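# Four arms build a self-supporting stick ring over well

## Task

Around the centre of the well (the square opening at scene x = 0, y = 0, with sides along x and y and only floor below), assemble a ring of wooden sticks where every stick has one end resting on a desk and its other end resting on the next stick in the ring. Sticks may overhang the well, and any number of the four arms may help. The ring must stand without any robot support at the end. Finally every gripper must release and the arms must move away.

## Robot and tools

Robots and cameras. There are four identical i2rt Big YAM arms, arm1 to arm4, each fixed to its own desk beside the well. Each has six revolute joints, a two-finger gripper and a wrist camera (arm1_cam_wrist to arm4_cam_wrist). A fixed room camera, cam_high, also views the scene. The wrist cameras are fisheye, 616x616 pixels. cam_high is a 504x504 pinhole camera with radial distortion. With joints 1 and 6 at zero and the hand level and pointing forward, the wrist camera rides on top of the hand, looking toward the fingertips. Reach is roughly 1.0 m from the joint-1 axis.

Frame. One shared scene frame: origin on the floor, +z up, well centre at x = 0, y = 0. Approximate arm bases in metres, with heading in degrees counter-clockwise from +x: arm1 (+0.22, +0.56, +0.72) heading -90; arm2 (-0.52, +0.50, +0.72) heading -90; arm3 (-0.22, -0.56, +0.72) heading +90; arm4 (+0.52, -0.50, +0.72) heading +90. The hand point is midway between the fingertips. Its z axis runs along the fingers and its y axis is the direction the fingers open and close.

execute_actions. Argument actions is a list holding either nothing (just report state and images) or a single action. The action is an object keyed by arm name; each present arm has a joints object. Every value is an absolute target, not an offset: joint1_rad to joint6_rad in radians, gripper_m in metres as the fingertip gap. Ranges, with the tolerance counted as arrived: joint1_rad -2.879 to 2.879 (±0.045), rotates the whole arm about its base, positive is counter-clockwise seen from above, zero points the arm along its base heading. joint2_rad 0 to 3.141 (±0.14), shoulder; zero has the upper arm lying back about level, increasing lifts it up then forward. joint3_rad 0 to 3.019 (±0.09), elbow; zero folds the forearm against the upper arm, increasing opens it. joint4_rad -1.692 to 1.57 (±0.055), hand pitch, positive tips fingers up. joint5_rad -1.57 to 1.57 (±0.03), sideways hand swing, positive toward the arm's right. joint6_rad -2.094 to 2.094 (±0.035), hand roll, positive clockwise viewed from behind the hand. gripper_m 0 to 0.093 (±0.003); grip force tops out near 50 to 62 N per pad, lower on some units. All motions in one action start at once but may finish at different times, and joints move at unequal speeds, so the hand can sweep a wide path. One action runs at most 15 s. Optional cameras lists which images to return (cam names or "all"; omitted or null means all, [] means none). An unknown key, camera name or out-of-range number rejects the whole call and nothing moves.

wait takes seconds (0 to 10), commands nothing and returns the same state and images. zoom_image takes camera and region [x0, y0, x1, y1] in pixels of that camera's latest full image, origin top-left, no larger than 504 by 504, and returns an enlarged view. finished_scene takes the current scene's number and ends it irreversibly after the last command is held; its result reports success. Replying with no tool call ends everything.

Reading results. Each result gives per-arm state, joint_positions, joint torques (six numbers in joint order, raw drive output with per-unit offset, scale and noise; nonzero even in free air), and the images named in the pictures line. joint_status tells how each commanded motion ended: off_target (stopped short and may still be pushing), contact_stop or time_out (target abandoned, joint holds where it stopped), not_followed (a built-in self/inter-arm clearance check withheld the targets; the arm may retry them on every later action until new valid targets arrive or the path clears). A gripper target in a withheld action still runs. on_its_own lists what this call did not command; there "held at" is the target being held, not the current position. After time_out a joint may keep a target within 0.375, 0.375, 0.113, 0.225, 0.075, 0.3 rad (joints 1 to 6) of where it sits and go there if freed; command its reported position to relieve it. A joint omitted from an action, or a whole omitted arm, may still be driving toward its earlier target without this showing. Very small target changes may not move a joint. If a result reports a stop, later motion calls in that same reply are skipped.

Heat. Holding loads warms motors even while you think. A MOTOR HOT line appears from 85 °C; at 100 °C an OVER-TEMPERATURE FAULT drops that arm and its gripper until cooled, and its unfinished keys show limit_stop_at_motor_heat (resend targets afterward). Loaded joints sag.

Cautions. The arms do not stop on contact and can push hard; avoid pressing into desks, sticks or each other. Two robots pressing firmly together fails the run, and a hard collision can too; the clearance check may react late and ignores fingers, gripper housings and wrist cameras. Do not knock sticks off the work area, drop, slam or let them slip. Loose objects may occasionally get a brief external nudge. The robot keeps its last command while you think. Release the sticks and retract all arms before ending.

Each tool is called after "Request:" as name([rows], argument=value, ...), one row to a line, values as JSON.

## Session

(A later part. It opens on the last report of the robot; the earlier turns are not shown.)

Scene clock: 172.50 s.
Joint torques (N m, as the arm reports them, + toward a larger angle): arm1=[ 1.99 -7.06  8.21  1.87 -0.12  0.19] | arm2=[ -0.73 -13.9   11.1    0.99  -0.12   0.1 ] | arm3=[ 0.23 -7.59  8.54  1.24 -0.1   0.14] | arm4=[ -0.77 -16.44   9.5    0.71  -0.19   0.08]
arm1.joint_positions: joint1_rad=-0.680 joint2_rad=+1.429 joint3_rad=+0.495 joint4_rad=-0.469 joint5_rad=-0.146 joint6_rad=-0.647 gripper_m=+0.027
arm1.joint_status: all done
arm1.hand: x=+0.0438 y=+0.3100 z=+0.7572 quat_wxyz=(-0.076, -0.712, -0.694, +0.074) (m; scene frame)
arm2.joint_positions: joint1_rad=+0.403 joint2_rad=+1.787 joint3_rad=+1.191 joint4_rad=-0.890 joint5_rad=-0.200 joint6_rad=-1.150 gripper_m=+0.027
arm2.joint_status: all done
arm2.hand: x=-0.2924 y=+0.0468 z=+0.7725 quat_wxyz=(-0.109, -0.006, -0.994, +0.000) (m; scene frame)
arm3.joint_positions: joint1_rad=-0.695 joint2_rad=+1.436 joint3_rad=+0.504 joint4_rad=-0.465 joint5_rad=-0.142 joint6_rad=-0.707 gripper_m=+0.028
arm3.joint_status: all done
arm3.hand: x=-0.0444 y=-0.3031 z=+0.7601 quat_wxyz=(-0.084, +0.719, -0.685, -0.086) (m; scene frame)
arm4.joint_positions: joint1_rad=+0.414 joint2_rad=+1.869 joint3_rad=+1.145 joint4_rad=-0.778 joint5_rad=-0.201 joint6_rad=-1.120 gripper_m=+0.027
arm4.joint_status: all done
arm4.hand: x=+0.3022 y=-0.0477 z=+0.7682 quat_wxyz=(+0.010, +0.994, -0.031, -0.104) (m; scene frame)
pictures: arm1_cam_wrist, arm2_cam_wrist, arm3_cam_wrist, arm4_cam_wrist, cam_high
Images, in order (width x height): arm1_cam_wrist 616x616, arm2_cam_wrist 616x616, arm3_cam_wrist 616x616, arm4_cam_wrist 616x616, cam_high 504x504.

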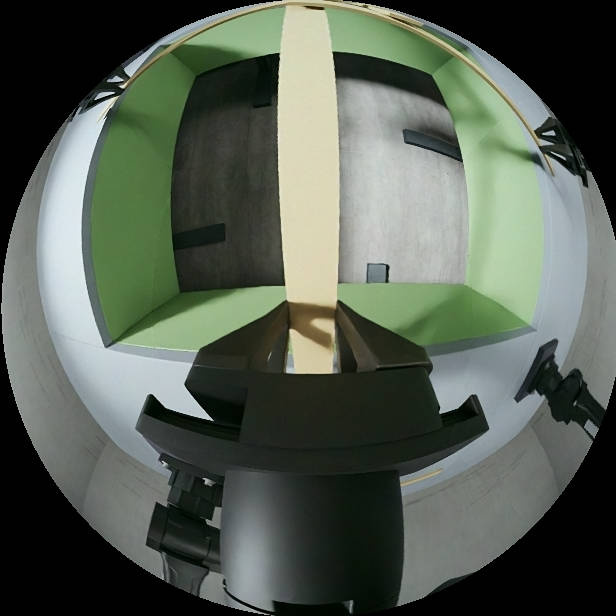

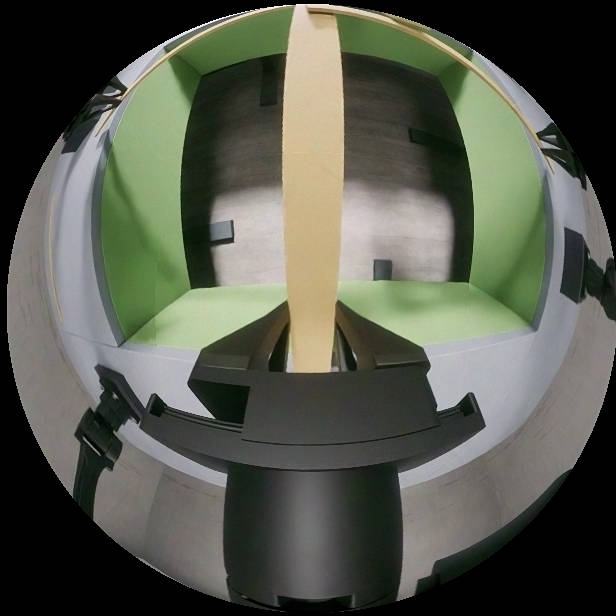

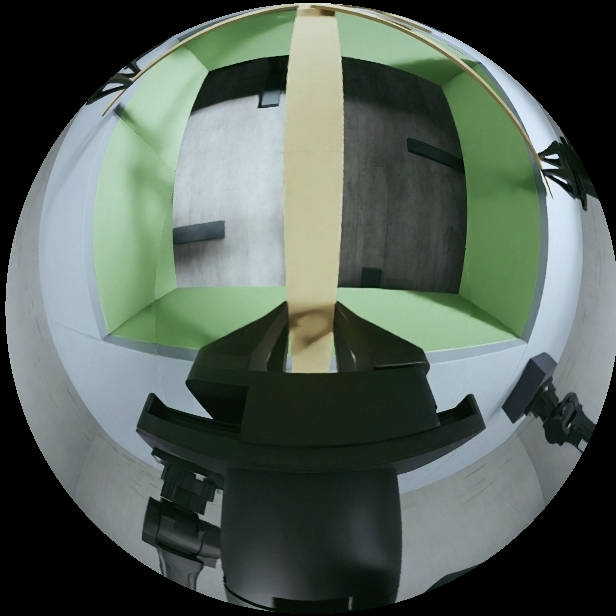

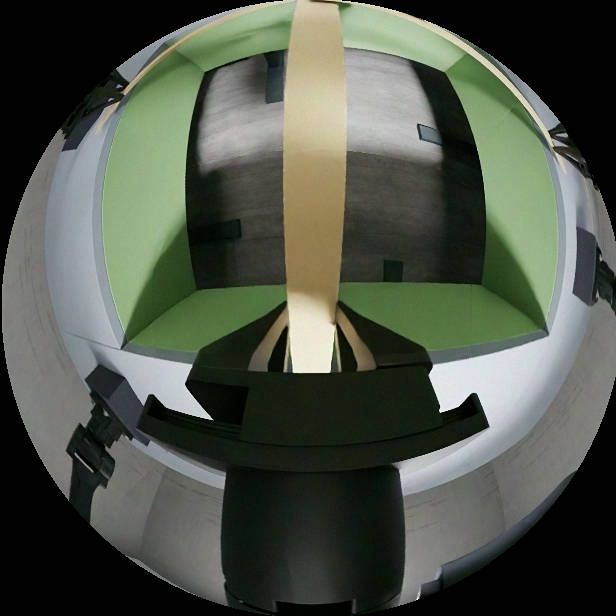

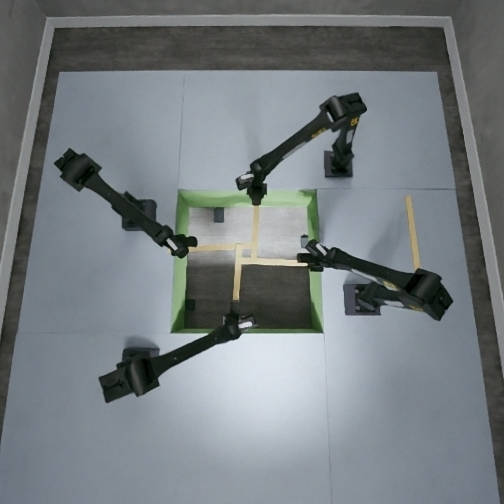

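Request:
execute_actions([
  {"arm1":{"joints":{"joint1_rad":-0.652,"joint2_rad":1.495,"joint3_rad":0.537,"joint4_rad":-0.425,"joint5_rad":-0.12}},"arm3":{"joints":{"joint1_rad":-0.674,"joint2_rad":1.49,"joint3_rad":0.548,"joint4_rad":-0.43,"joint5_rad":-0.12}},"arm2":{"joints":{"joint1_rad":0.42,"joint2_rad":1.843,"joint4_rad":-0.858,"joint5_rad":-0.167}},"arm4":{"joints":{"joint1_rad":0.43,"joint2_rad":1.906,"joint4_rad":-0.752,"joint5_rad":-0.167}}},
])

Request:
zoom_image(camera="cam_high", region=[225, 232, 270, 277])

Request:
zoom_image(camera="arm1_cam_wrist", region=[60, 40, 180, 160])

Request:
zoom_image(camera="arm2_cam_wrist", region=[60, 40, 180, 160])

Request:
zoom_image(camera="arm3_cam_wrist", region=[60, 40, 180, 160])

Request:
zoom_image(camera="arm4_cam_wrist", region=[60, 40, 180, 160])

Scene clock: 182.50 s.
Joint torques (N m, as the arm reports them, + toward a larger angle): arm1=[ 2.15 -7.66  7.88  1.8  -0.11  0.21] | arm2=[ -0.77 -14.49  10.87   1.09  -0.09   0.07] | arm3=[ 0.14 -7.59  8.07  1.21 -0.1   0.15] | arm4=[ -1.28 -16.38   9.13   0.77  -0.2    0.09]
arm1.joint_positions: joint1_rad=-0.665 joint2_rad=+1.483 joint3_rad=+0.505 joint4_rad=-0.449 joint5_rad=-0.122 joint6_rad=-0.646 gripper_m=+0.027
arm1.joint_status: all done
arm1.hand: x=+0.0429 y=+0.3088 z=+0.7451 quat_wxyz=(-0.063, -0.710, -0.699, +0.064) (m; scene frame)
arm2.joint_positions: joint1_rad=+0.412 joint2_rad=+1.820 joint3_rad=+1.191 joint4_rad=-0.872 joint5_rad=-0.168 joint6_rad=-1.149 gripper_m=+0.027
arm2.joint_status: all done
arm2.hand: x=-0.2929 y=+0.0461 z=+0.7555 quat_wxyz=(-0.092, -0.004, -0.996, -0.001) (m; scene frame)
arm3.joint_positions: joint1_rad=-0.679 joint2_rad=+1.489 joint3_rad=+0.513 joint4_rad=-0.445 joint5_rad=-0.120 joint6_rad=-0.706 gripper_m=+0.028
arm3.joint_status: all done
arm3.hand: x=-0.0449 y=-0.3017 z=+0.7475 quat_wxyz=(-0.072, +0.724, -0.682, -0.074) (m; scene frame)
arm4.joint_positions: joint1_rad=+0.424 joint2_rad=+1.894 joint3_rad=+1.145 joint4_rad=-0.765 joint5_rad=-0.167 joint6_rad=-1.119 gripper_m=+0.027
arm4.joint_status: all done
arm4.hand: x=+0.3030 y=-0.0485 z=+0.7553 quat_wxyz=(+0.009, +0.996, -0.028, -0.087) (m; scene frame)
pictures: arm1_cam_wrist, arm2_cam_wrist, arm3_cam_wrist, arm4_cam_wrist, cam_high
Images, in order (width x height): arm1_cam_wrist 616x616, arm2_cam_wrist 616x616, arm3_cam_wrist 616x616, arm4_cam_wrist 616x616, cam_high 504x504.

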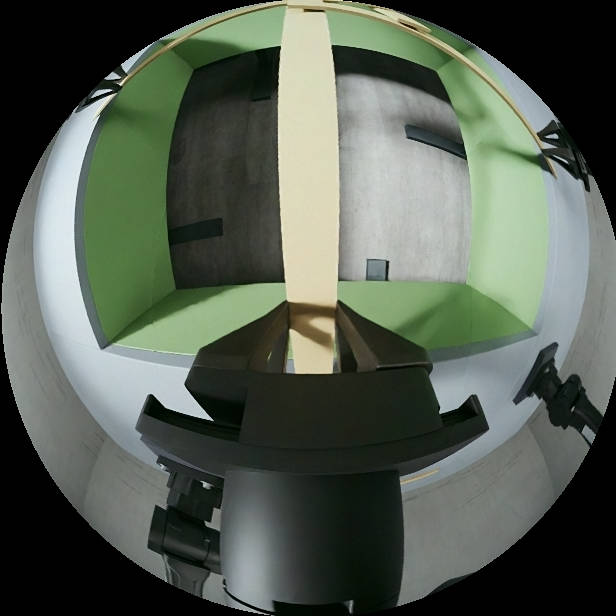

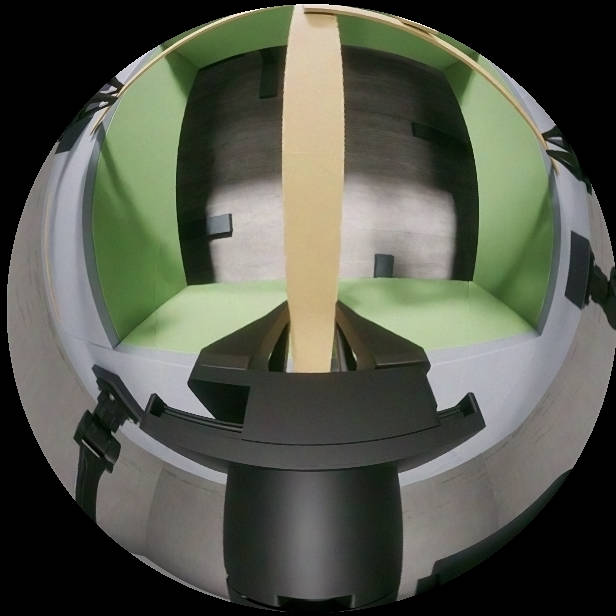

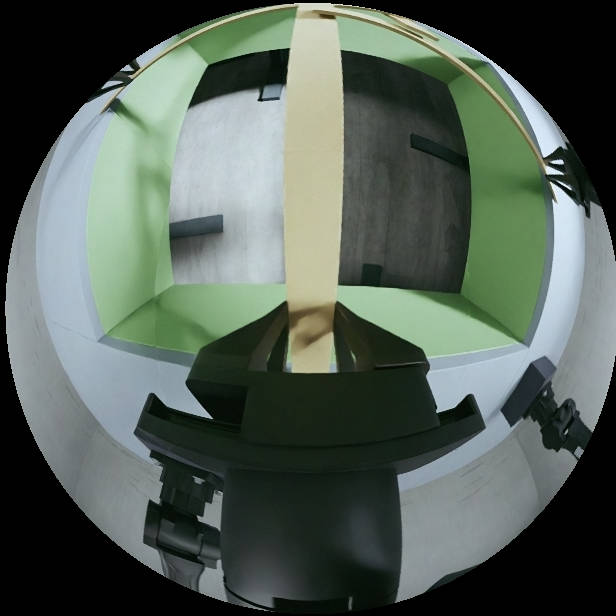

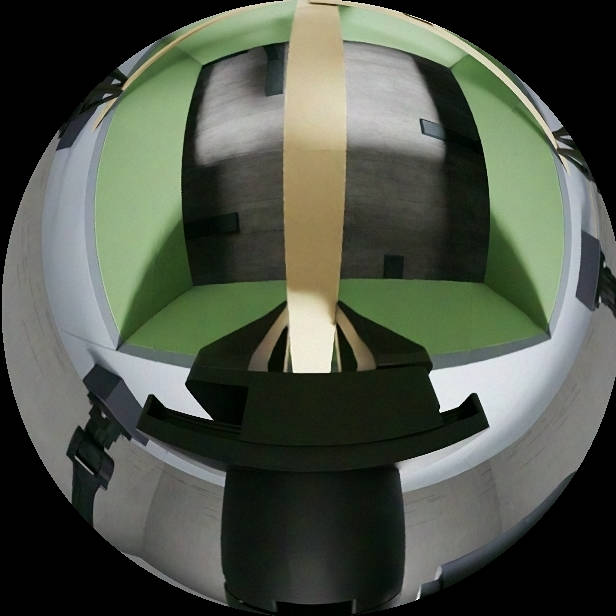

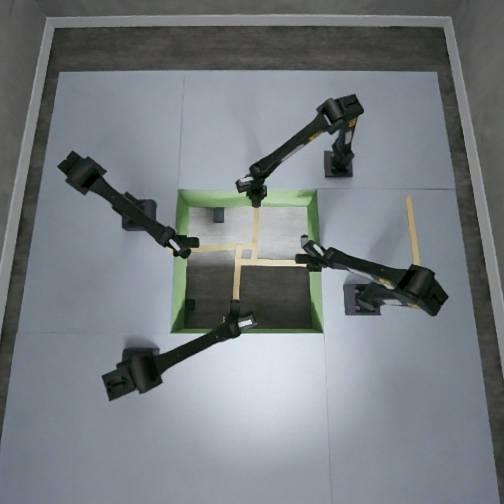

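Region (225, 232, 270, 277) of cam_high's 504x504 image, scaled by 11.200, with more detail than that image has.

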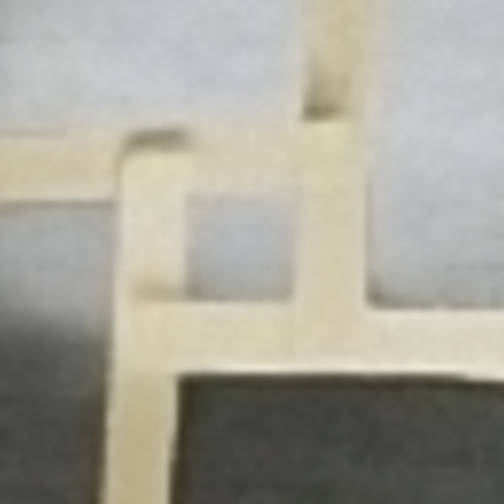

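Region (60, 40, 180, 160) of arm1_cam_wrist's 616x616 image, scaled by 4.200, with more detail than that image has.

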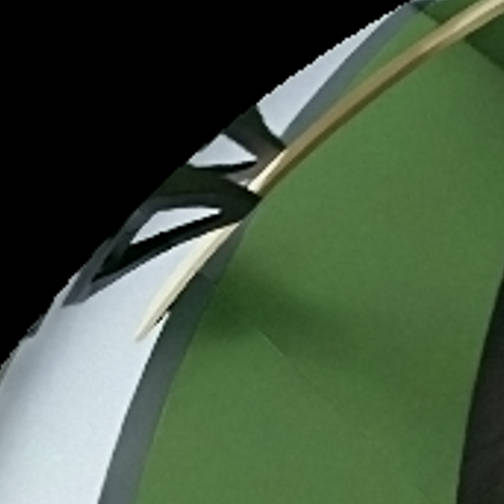

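Region (60, 40, 180, 160) of arm2_cam_wrist's 616x616 image, scaled by 4.200, with more detail than that image has.

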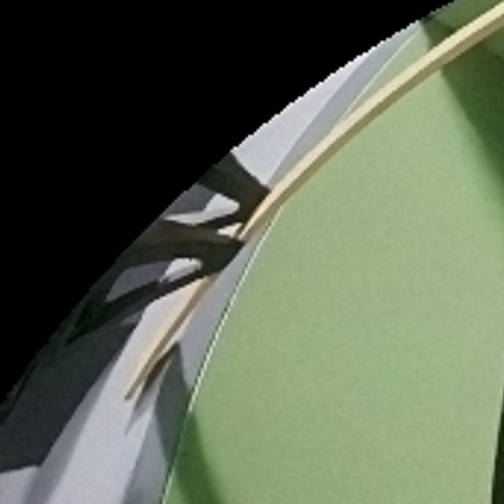

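Region (60, 40, 180, 160) of arm3_cam_wrist's 616x616 image, scaled by 4.200, with more detail than that image has.

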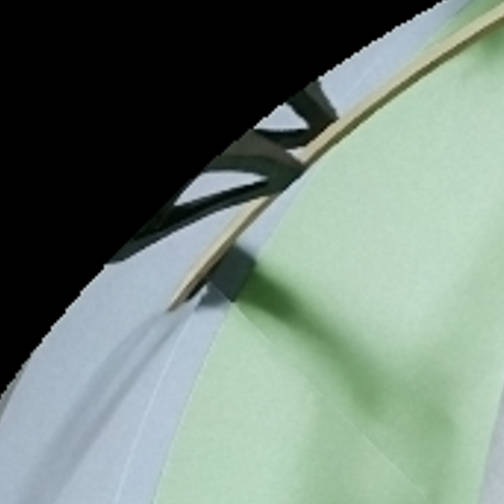

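Region (60, 40, 180, 160) of arm4_cam_wrist's 616x616 image, scaled by 4.200, with more detail than that image has.

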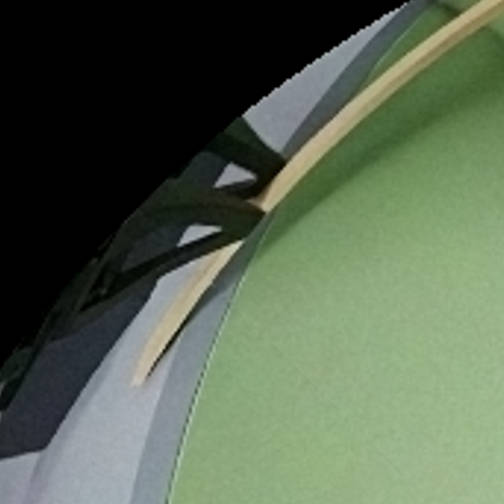

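Request:
execute_actions([
  {"arm1":{"joints":{"joint1_rad":-0.64,"joint2_rad":1.52,"joint3_rad":0.543,"joint5_rad":-0.10,"joint6_rad":-0.62}},"arm3":{"joints":{"joint1_rad":-0.662,"joint2_rad":1.52,"joint3_rad":0.554,"joint5_rad":-0.10,"joint6_rad":-0.685}},"arm2":{"joints":{"joint1_rad":0.431,"joint2_rad":1.852,"joint5_rad":-0.137,"joint6_rad":-1.132}},"arm4":{"joints":{"joint1_rad":0.441,"joint2_rad":1.915,"joint5_rad":-0.137,"joint6_rad":-1.101}}},
], cameras=["cam_high"])

Request:
zoom_image(camera="cam_high", region=[225, 232, 270, 277])

Scene clock: 189.17 s.
Joint torques (N m, as the arm reports them, + toward a larger angle): arm1=[ 2.06 -7.26  7.85  1.82 -0.08  0.22] | arm2=[ -0.79 -14.21  10.84   1.09  -0.1    0.12] | arm3=[ 0.26 -7.54  8.04  1.11 -0.04  0.14] | arm4=[ -0.89 -16.05   9.07   0.75  -0.18   0.1 ]
arm1.joint_positions: joint1_rad=-0.653 joint2_rad=+1.503 joint3_rad=+0.509 joint4_rad=-0.449 joint5_rad=-0.102 joint6_rad=-0.636 gripper_m=+0.027
arm1.joint_status: all done
arm1.hand: x=+0.0441 y=+0.3100 z=+0.7400 quat_wxyz=(-0.053, -0.711, -0.699, +0.057) (m; scene frame)
arm2.joint_positions: joint1_rad=+0.424 joint2_rad=+1.822 joint3_rad=+1.191 joint4_rad=-0.872 joint5_rad=-0.137 joint6_rad=-1.140 gripper_m=+0.027
arm2.joint_status: all done
arm2.hand: x=-0.2926 y=+0.0468 z=+0.7538 quat_wxyz=(-0.077, -0.003, -0.997, +0.003) (m; scene frame)
arm3.joint_positions: joint1_rad=-0.668 joint2_rad=+1.513 joint3_rad=+0.519 joint4_rad=-0.445 joint5_rad=-0.101 joint6_rad=-0.696 gripper_m=+0.028
arm3.joint_status: all done
arm3.hand: x=-0.0458 y=-0.3025 z=+0.7417 quat_wxyz=(-0.064, +0.725, -0.683, -0.065) (m; scene frame)
arm4.joint_positions: joint1_rad=+0.436 joint2_rad=+1.898 joint3_rad=+1.145 joint4_rad=-0.765 joint5_rad=-0.137 joint6_rad=-1.109 gripper_m=+0.027
arm4.joint_status: all done
arm4.hand: x=+0.3027 y=-0.0497 z=+0.7525 quat_wxyz=(+0.006, +0.997, -0.027, -0.072) (m; scene frame)
pictures: cam_high
Images, in order (width x height): cam_high 504x504.

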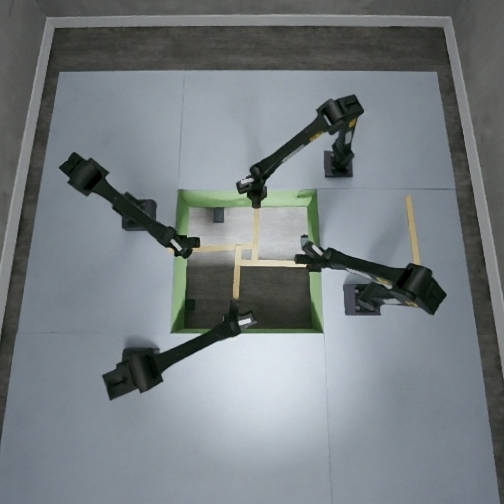

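Region (225, 232, 270, 277) of cam_high's 504x504 image, scaled by 11.200, with more detail than that image has.

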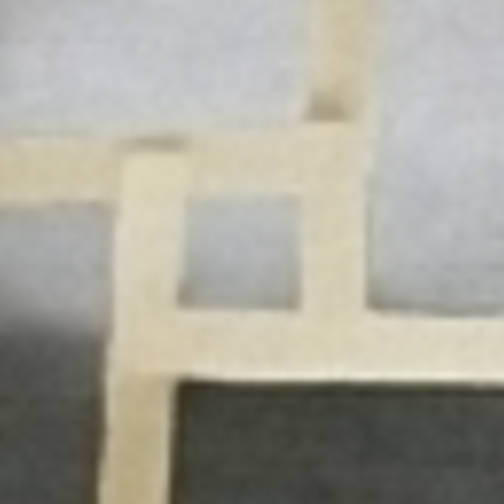

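Release 2 and 4 first, then 1 and 3.

Request:
execute_actions([
  {"arm2":{"joints":{"gripper_m":0.07}},"arm4":{"joints":{"gripper_m":0.07}}},
], cameras=["cam_high"])

Request:
execute_actions([
  {"arm1":{"joints":{"gripper_m":0.07}},"arm3":{"joints":{"gripper_m":0.07}},"arm2":{"joints":{"joint2_rad":1.6}},"arm4":{"joints":{"joint2_rad":1.65}}},
])

Scene clock: 193.63 s.
Joint torques (N m, as the arm reports them, + toward a larger angle): arm1=[ 1.95 -7.36  7.87  1.83 -0.12  0.22] | arm2=[ -0.73 -14.11  10.83   1.06  -0.07   0.08] | arm3=[ 0.2  -7.24  8.03  1.18 -0.08  0.14] | arm4=[ -1.09 -16.24   9.15   0.73  -0.15   0.07]
arm1.joint_positions: joint1_rad=-0.653 joint2_rad=+1.503 joint3_rad=+0.509 joint4_rad=-0.449 joint5_rad=-0.102 joint6_rad=-0.636 gripper_m=+0.027
arm1.joint_status: not commanded
arm1.hand: x=+0.0440 y=+0.3100 z=+0.7399 quat_wxyz=(-0.053, -0.711, -0.699, +0.057) (m; scene frame)
arm2.joint_positions: joint1_rad=+0.424 joint2_rad=+1.822 joint3_rad=+1.191 joint4_rad=-0.872 joint5_rad=-0.137 joint6_rad=-1.139 gripper_m=+0.070
arm2.joint_status: all done
arm2.hand: x=-0.2926 y=+0.0468 z=+0.7538 quat_wxyz=(-0.077, -0.004, -0.997, +0.003) (m; scene frame)
arm3.joint_positions: joint1_rad=-0.668 joint2_rad=+1.513 joint3_rad=+0.519 joint4_rad=-0.445 joint5_rad=-0.100 joint6_rad=-0.696 gripper_m=+0.028
arm3.joint_status: not commanded
arm3.hand: x=-0.0458 y=-0.3026 z=+0.7416 quat_wxyz=(-0.064, +0.725, -0.683, -0.064) (m; scene frame)
arm4.joint_positions: joint1_rad=+0.436 joint2_rad=+1.898 joint3_rad=+1.145 joint4_rad=-0.765 joint5_rad=-0.137 joint6_rad=-1.109 gripper_m=+0.070
arm4.joint_status: all done
arm4.hand: x=+0.3027 y=-0.0497 z=+0.7525 quat_wxyz=(+0.006, +0.997, -0.027, -0.072) (m; scene frame)
pictures: cam_high
Images, in order (width x height): cam_high 504x504.

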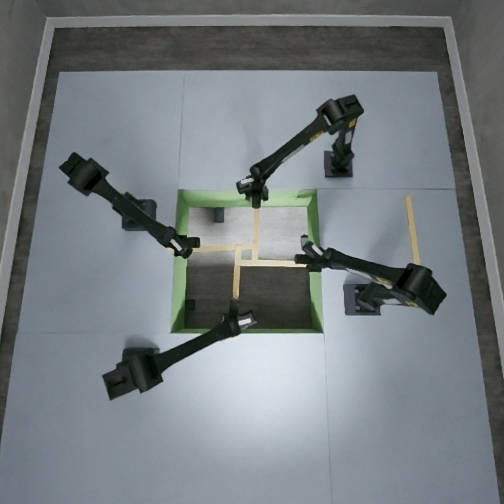

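Scene clock: 194.87 s.
Joint torques (N m, as the arm reports them, + toward a larger angle): arm1=[ 1.99 -7.28  7.6   1.69 -0.1   0.19] | arm2=[ -0.56 -11.96  11.87   1.36  -0.07   0.15] | arm3=[ 0.37 -7.14  7.82  1.07 -0.06  0.13] | arm4=[ -0.97 -14.62  10.83   1.01  -0.19   0.1 ]
arm1.joint_positions: joint1_rad=-0.653 joint2_rad=+1.503 joint3_rad=+0.514 joint4_rad=-0.446 joint5_rad=-0.102 joint6_rad=-0.634 gripper_m=+0.070
arm1.joint_status: all done
arm1.hand: x=+0.0420 y=+0.3074 z=+0.7411 quat_wxyz=(-0.053, -0.711, -0.699, +0.060) (m; scene frame)
arm2.joint_positions: joint1_rad=+0.424 joint2_rad=+1.572 joint3_rad=+1.200 joint4_rad=-0.870 joint5_rad=-0.137 joint6_rad=-1.139 gripper_m=+0.070
arm2.joint_status: all done
arm2.hand: x=-0.2852 y=+0.0301 z=+0.8817 quat_wxyz=(-0.130, +0.005, -0.984, +0.122) (m; scene frame)
arm3.joint_positions: joint1_rad=-0.668 joint2_rad=+1.513 joint3_rad=+0.521 joint4_rad=-0.443 joint5_rad=-0.100 joint6_rad=-0.695 gripper_m=+0.070
arm3.joint_status: all done
arm3.hand: x=-0.0447 y=-0.3012 z=+0.7422 quat_wxyz=(-0.066, +0.724, -0.683, -0.065) (m; scene frame)
arm4.joint_positions: joint1_rad=+0.436 joint2_rad=+1.636 joint3_rad=+1.149 joint4_rad=-0.762 joint5_rad=-0.137 joint6_rad=-1.109 gripper_m=+0.070
arm4.joint_status: all done
arm4.hand: x=+0.2908 y=-0.0223 z=+0.8837 quat_wxyz=(-0.116, +0.985, -0.018, -0.127) (m; scene frame)
pictures: arm1_cam_wrist, arm2_cam_wrist, arm3_cam_wrist, arm4_cam_wrist, cam_high
Images, in order (width x height): arm1_cam_wrist 616x616, arm2_cam_wrist 616x616, arm3_cam_wrist 616x616, arm4_cam_wrist 616x616, cam_high 504x504.

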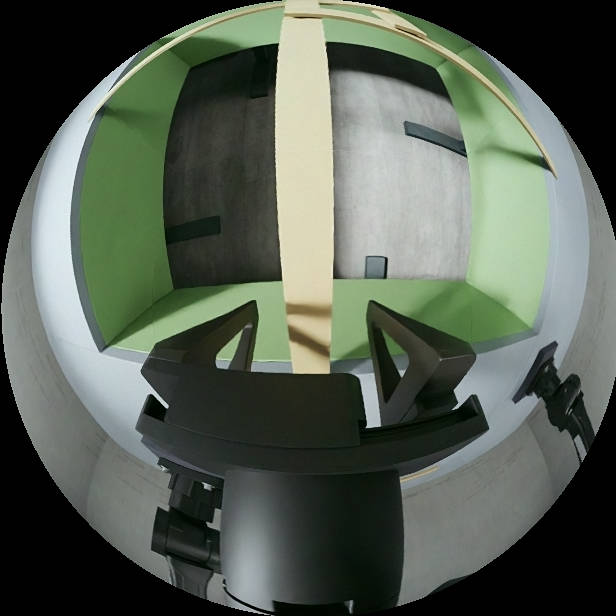

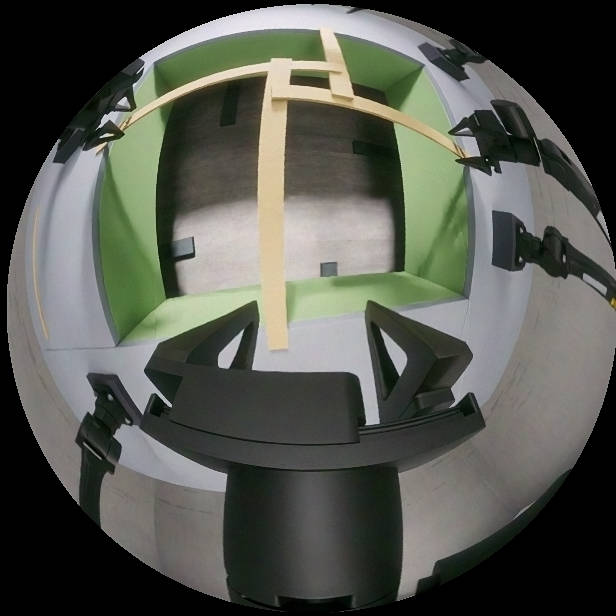

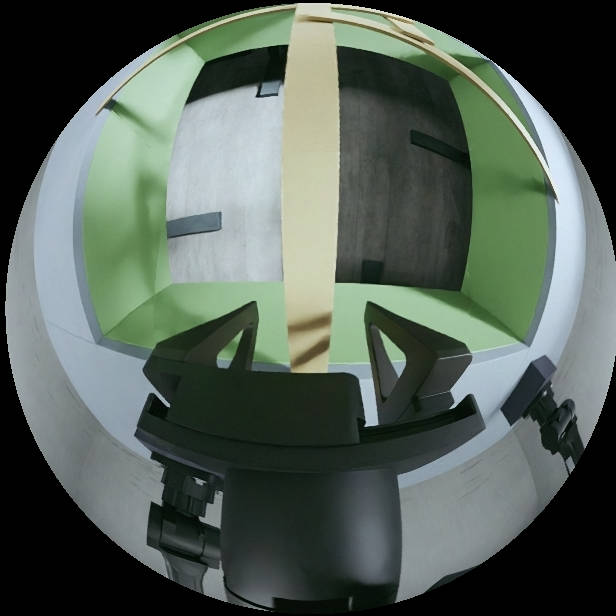

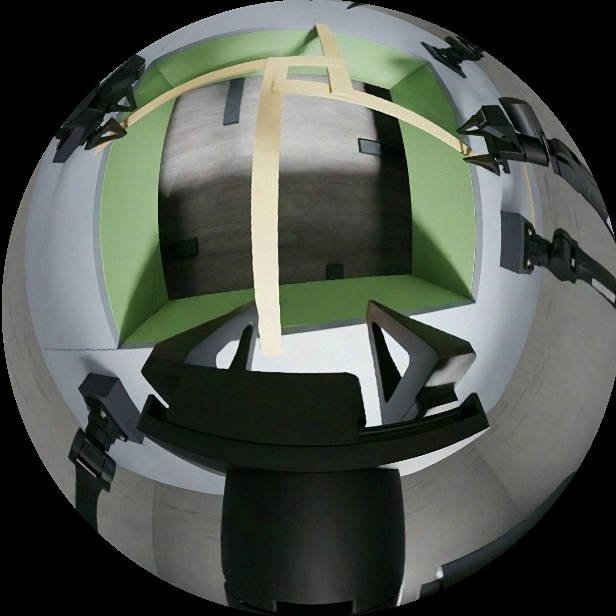

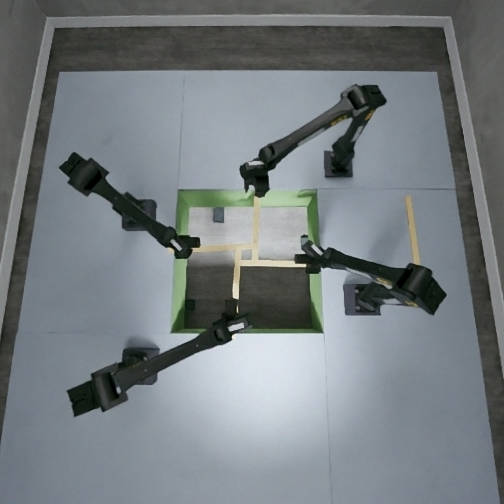

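Request:
execute_actions([
  {"arm1":{"joints":{"joint2_rad":0.8,"joint4_rad":-0.8}},"arm3":{"joints":{"joint2_rad":0.8,"joint4_rad":-0.8}},"arm2":{"joints":{"joint1_rad":0,"joint2_rad":1.0}},"arm4":{"joints":{"joint1_rad":0,"joint2_rad":1.0}}},
], cameras=["cam_high"])

Scene clock: 198.67 s.
Joint torques (N m, as the arm reports them, + toward a larger angle): arm1=[ 2.25 -2.16 11.58  0.7  -0.09  0.22] | arm2=[-0.76 -4.8  13.09  2.04 -0.06  0.13] | arm3=[ 0.22 -1.   11.97  0.71 -0.06  0.15] | arm4=[-0.79 -6.5  12.81  1.91 -0.15  0.13]
arm1.joint_positions: joint1_rad=-0.653 joint2_rad=+0.803 joint3_rad=+0.514 joint4_rad=-0.779 joint5_rad=-0.102 joint6_rad=-0.634 gripper_m=+0.070
arm1.joint_status: all done
arm1.hand: x=+0.0529 y=+0.3179 z=+0.9167 quat_wxyz=(-0.077, -0.683, -0.686, +0.240) (m; scene frame)
arm2.joint_positions: joint1_rad=-0.007 joint2_rad=+0.987 joint3_rad=+1.200 joint4_rad=-0.869 joint5_rad=-0.136 joint6_rad=-1.137 gripper_m=+0.070
arm2.joint_status: all done
arm2.hand: x=-0.5029 y=+0.0636 z=+1.1578 quat_wxyz=(-0.153, -0.169, -0.879, +0.419) (m; scene frame)
arm3.joint_positions: joint1_rad=-0.668 joint2_rad=+0.797 joint3_rad=+0.521 joint4_rad=-0.790 joint5_rad=-0.100 joint6_rad=-0.694 gripper_m=+0.070
arm3.joint_status: all done
arm3.hand: x=-0.0549 y=-0.3186 z=+0.9222 quat_wxyz=(-0.246, +0.708, -0.657, -0.084) (m; scene frame)
arm4.joint_positions: joint1_rad=-0.007 joint2_rad=+0.992 joint3_rad=+1.149 joint4_rad=-0.762 joint5_rad=-0.135 joint6_rad=-1.107 gripper_m=+0.070
arm4.joint_status: all done
arm4.hand: x=+0.5140 y=-0.0486 z=+1.1960 quat_wxyz=(-0.439, +0.864, -0.189, -0.155) (m; scene frame)
pictures: cam_high
Images, in order (width x height): cam_high 504x504.

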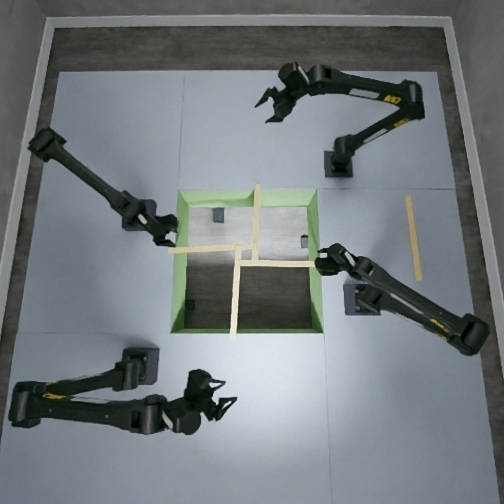

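Request:
finished_scene(scene=1)

The scene is finished: the task was done.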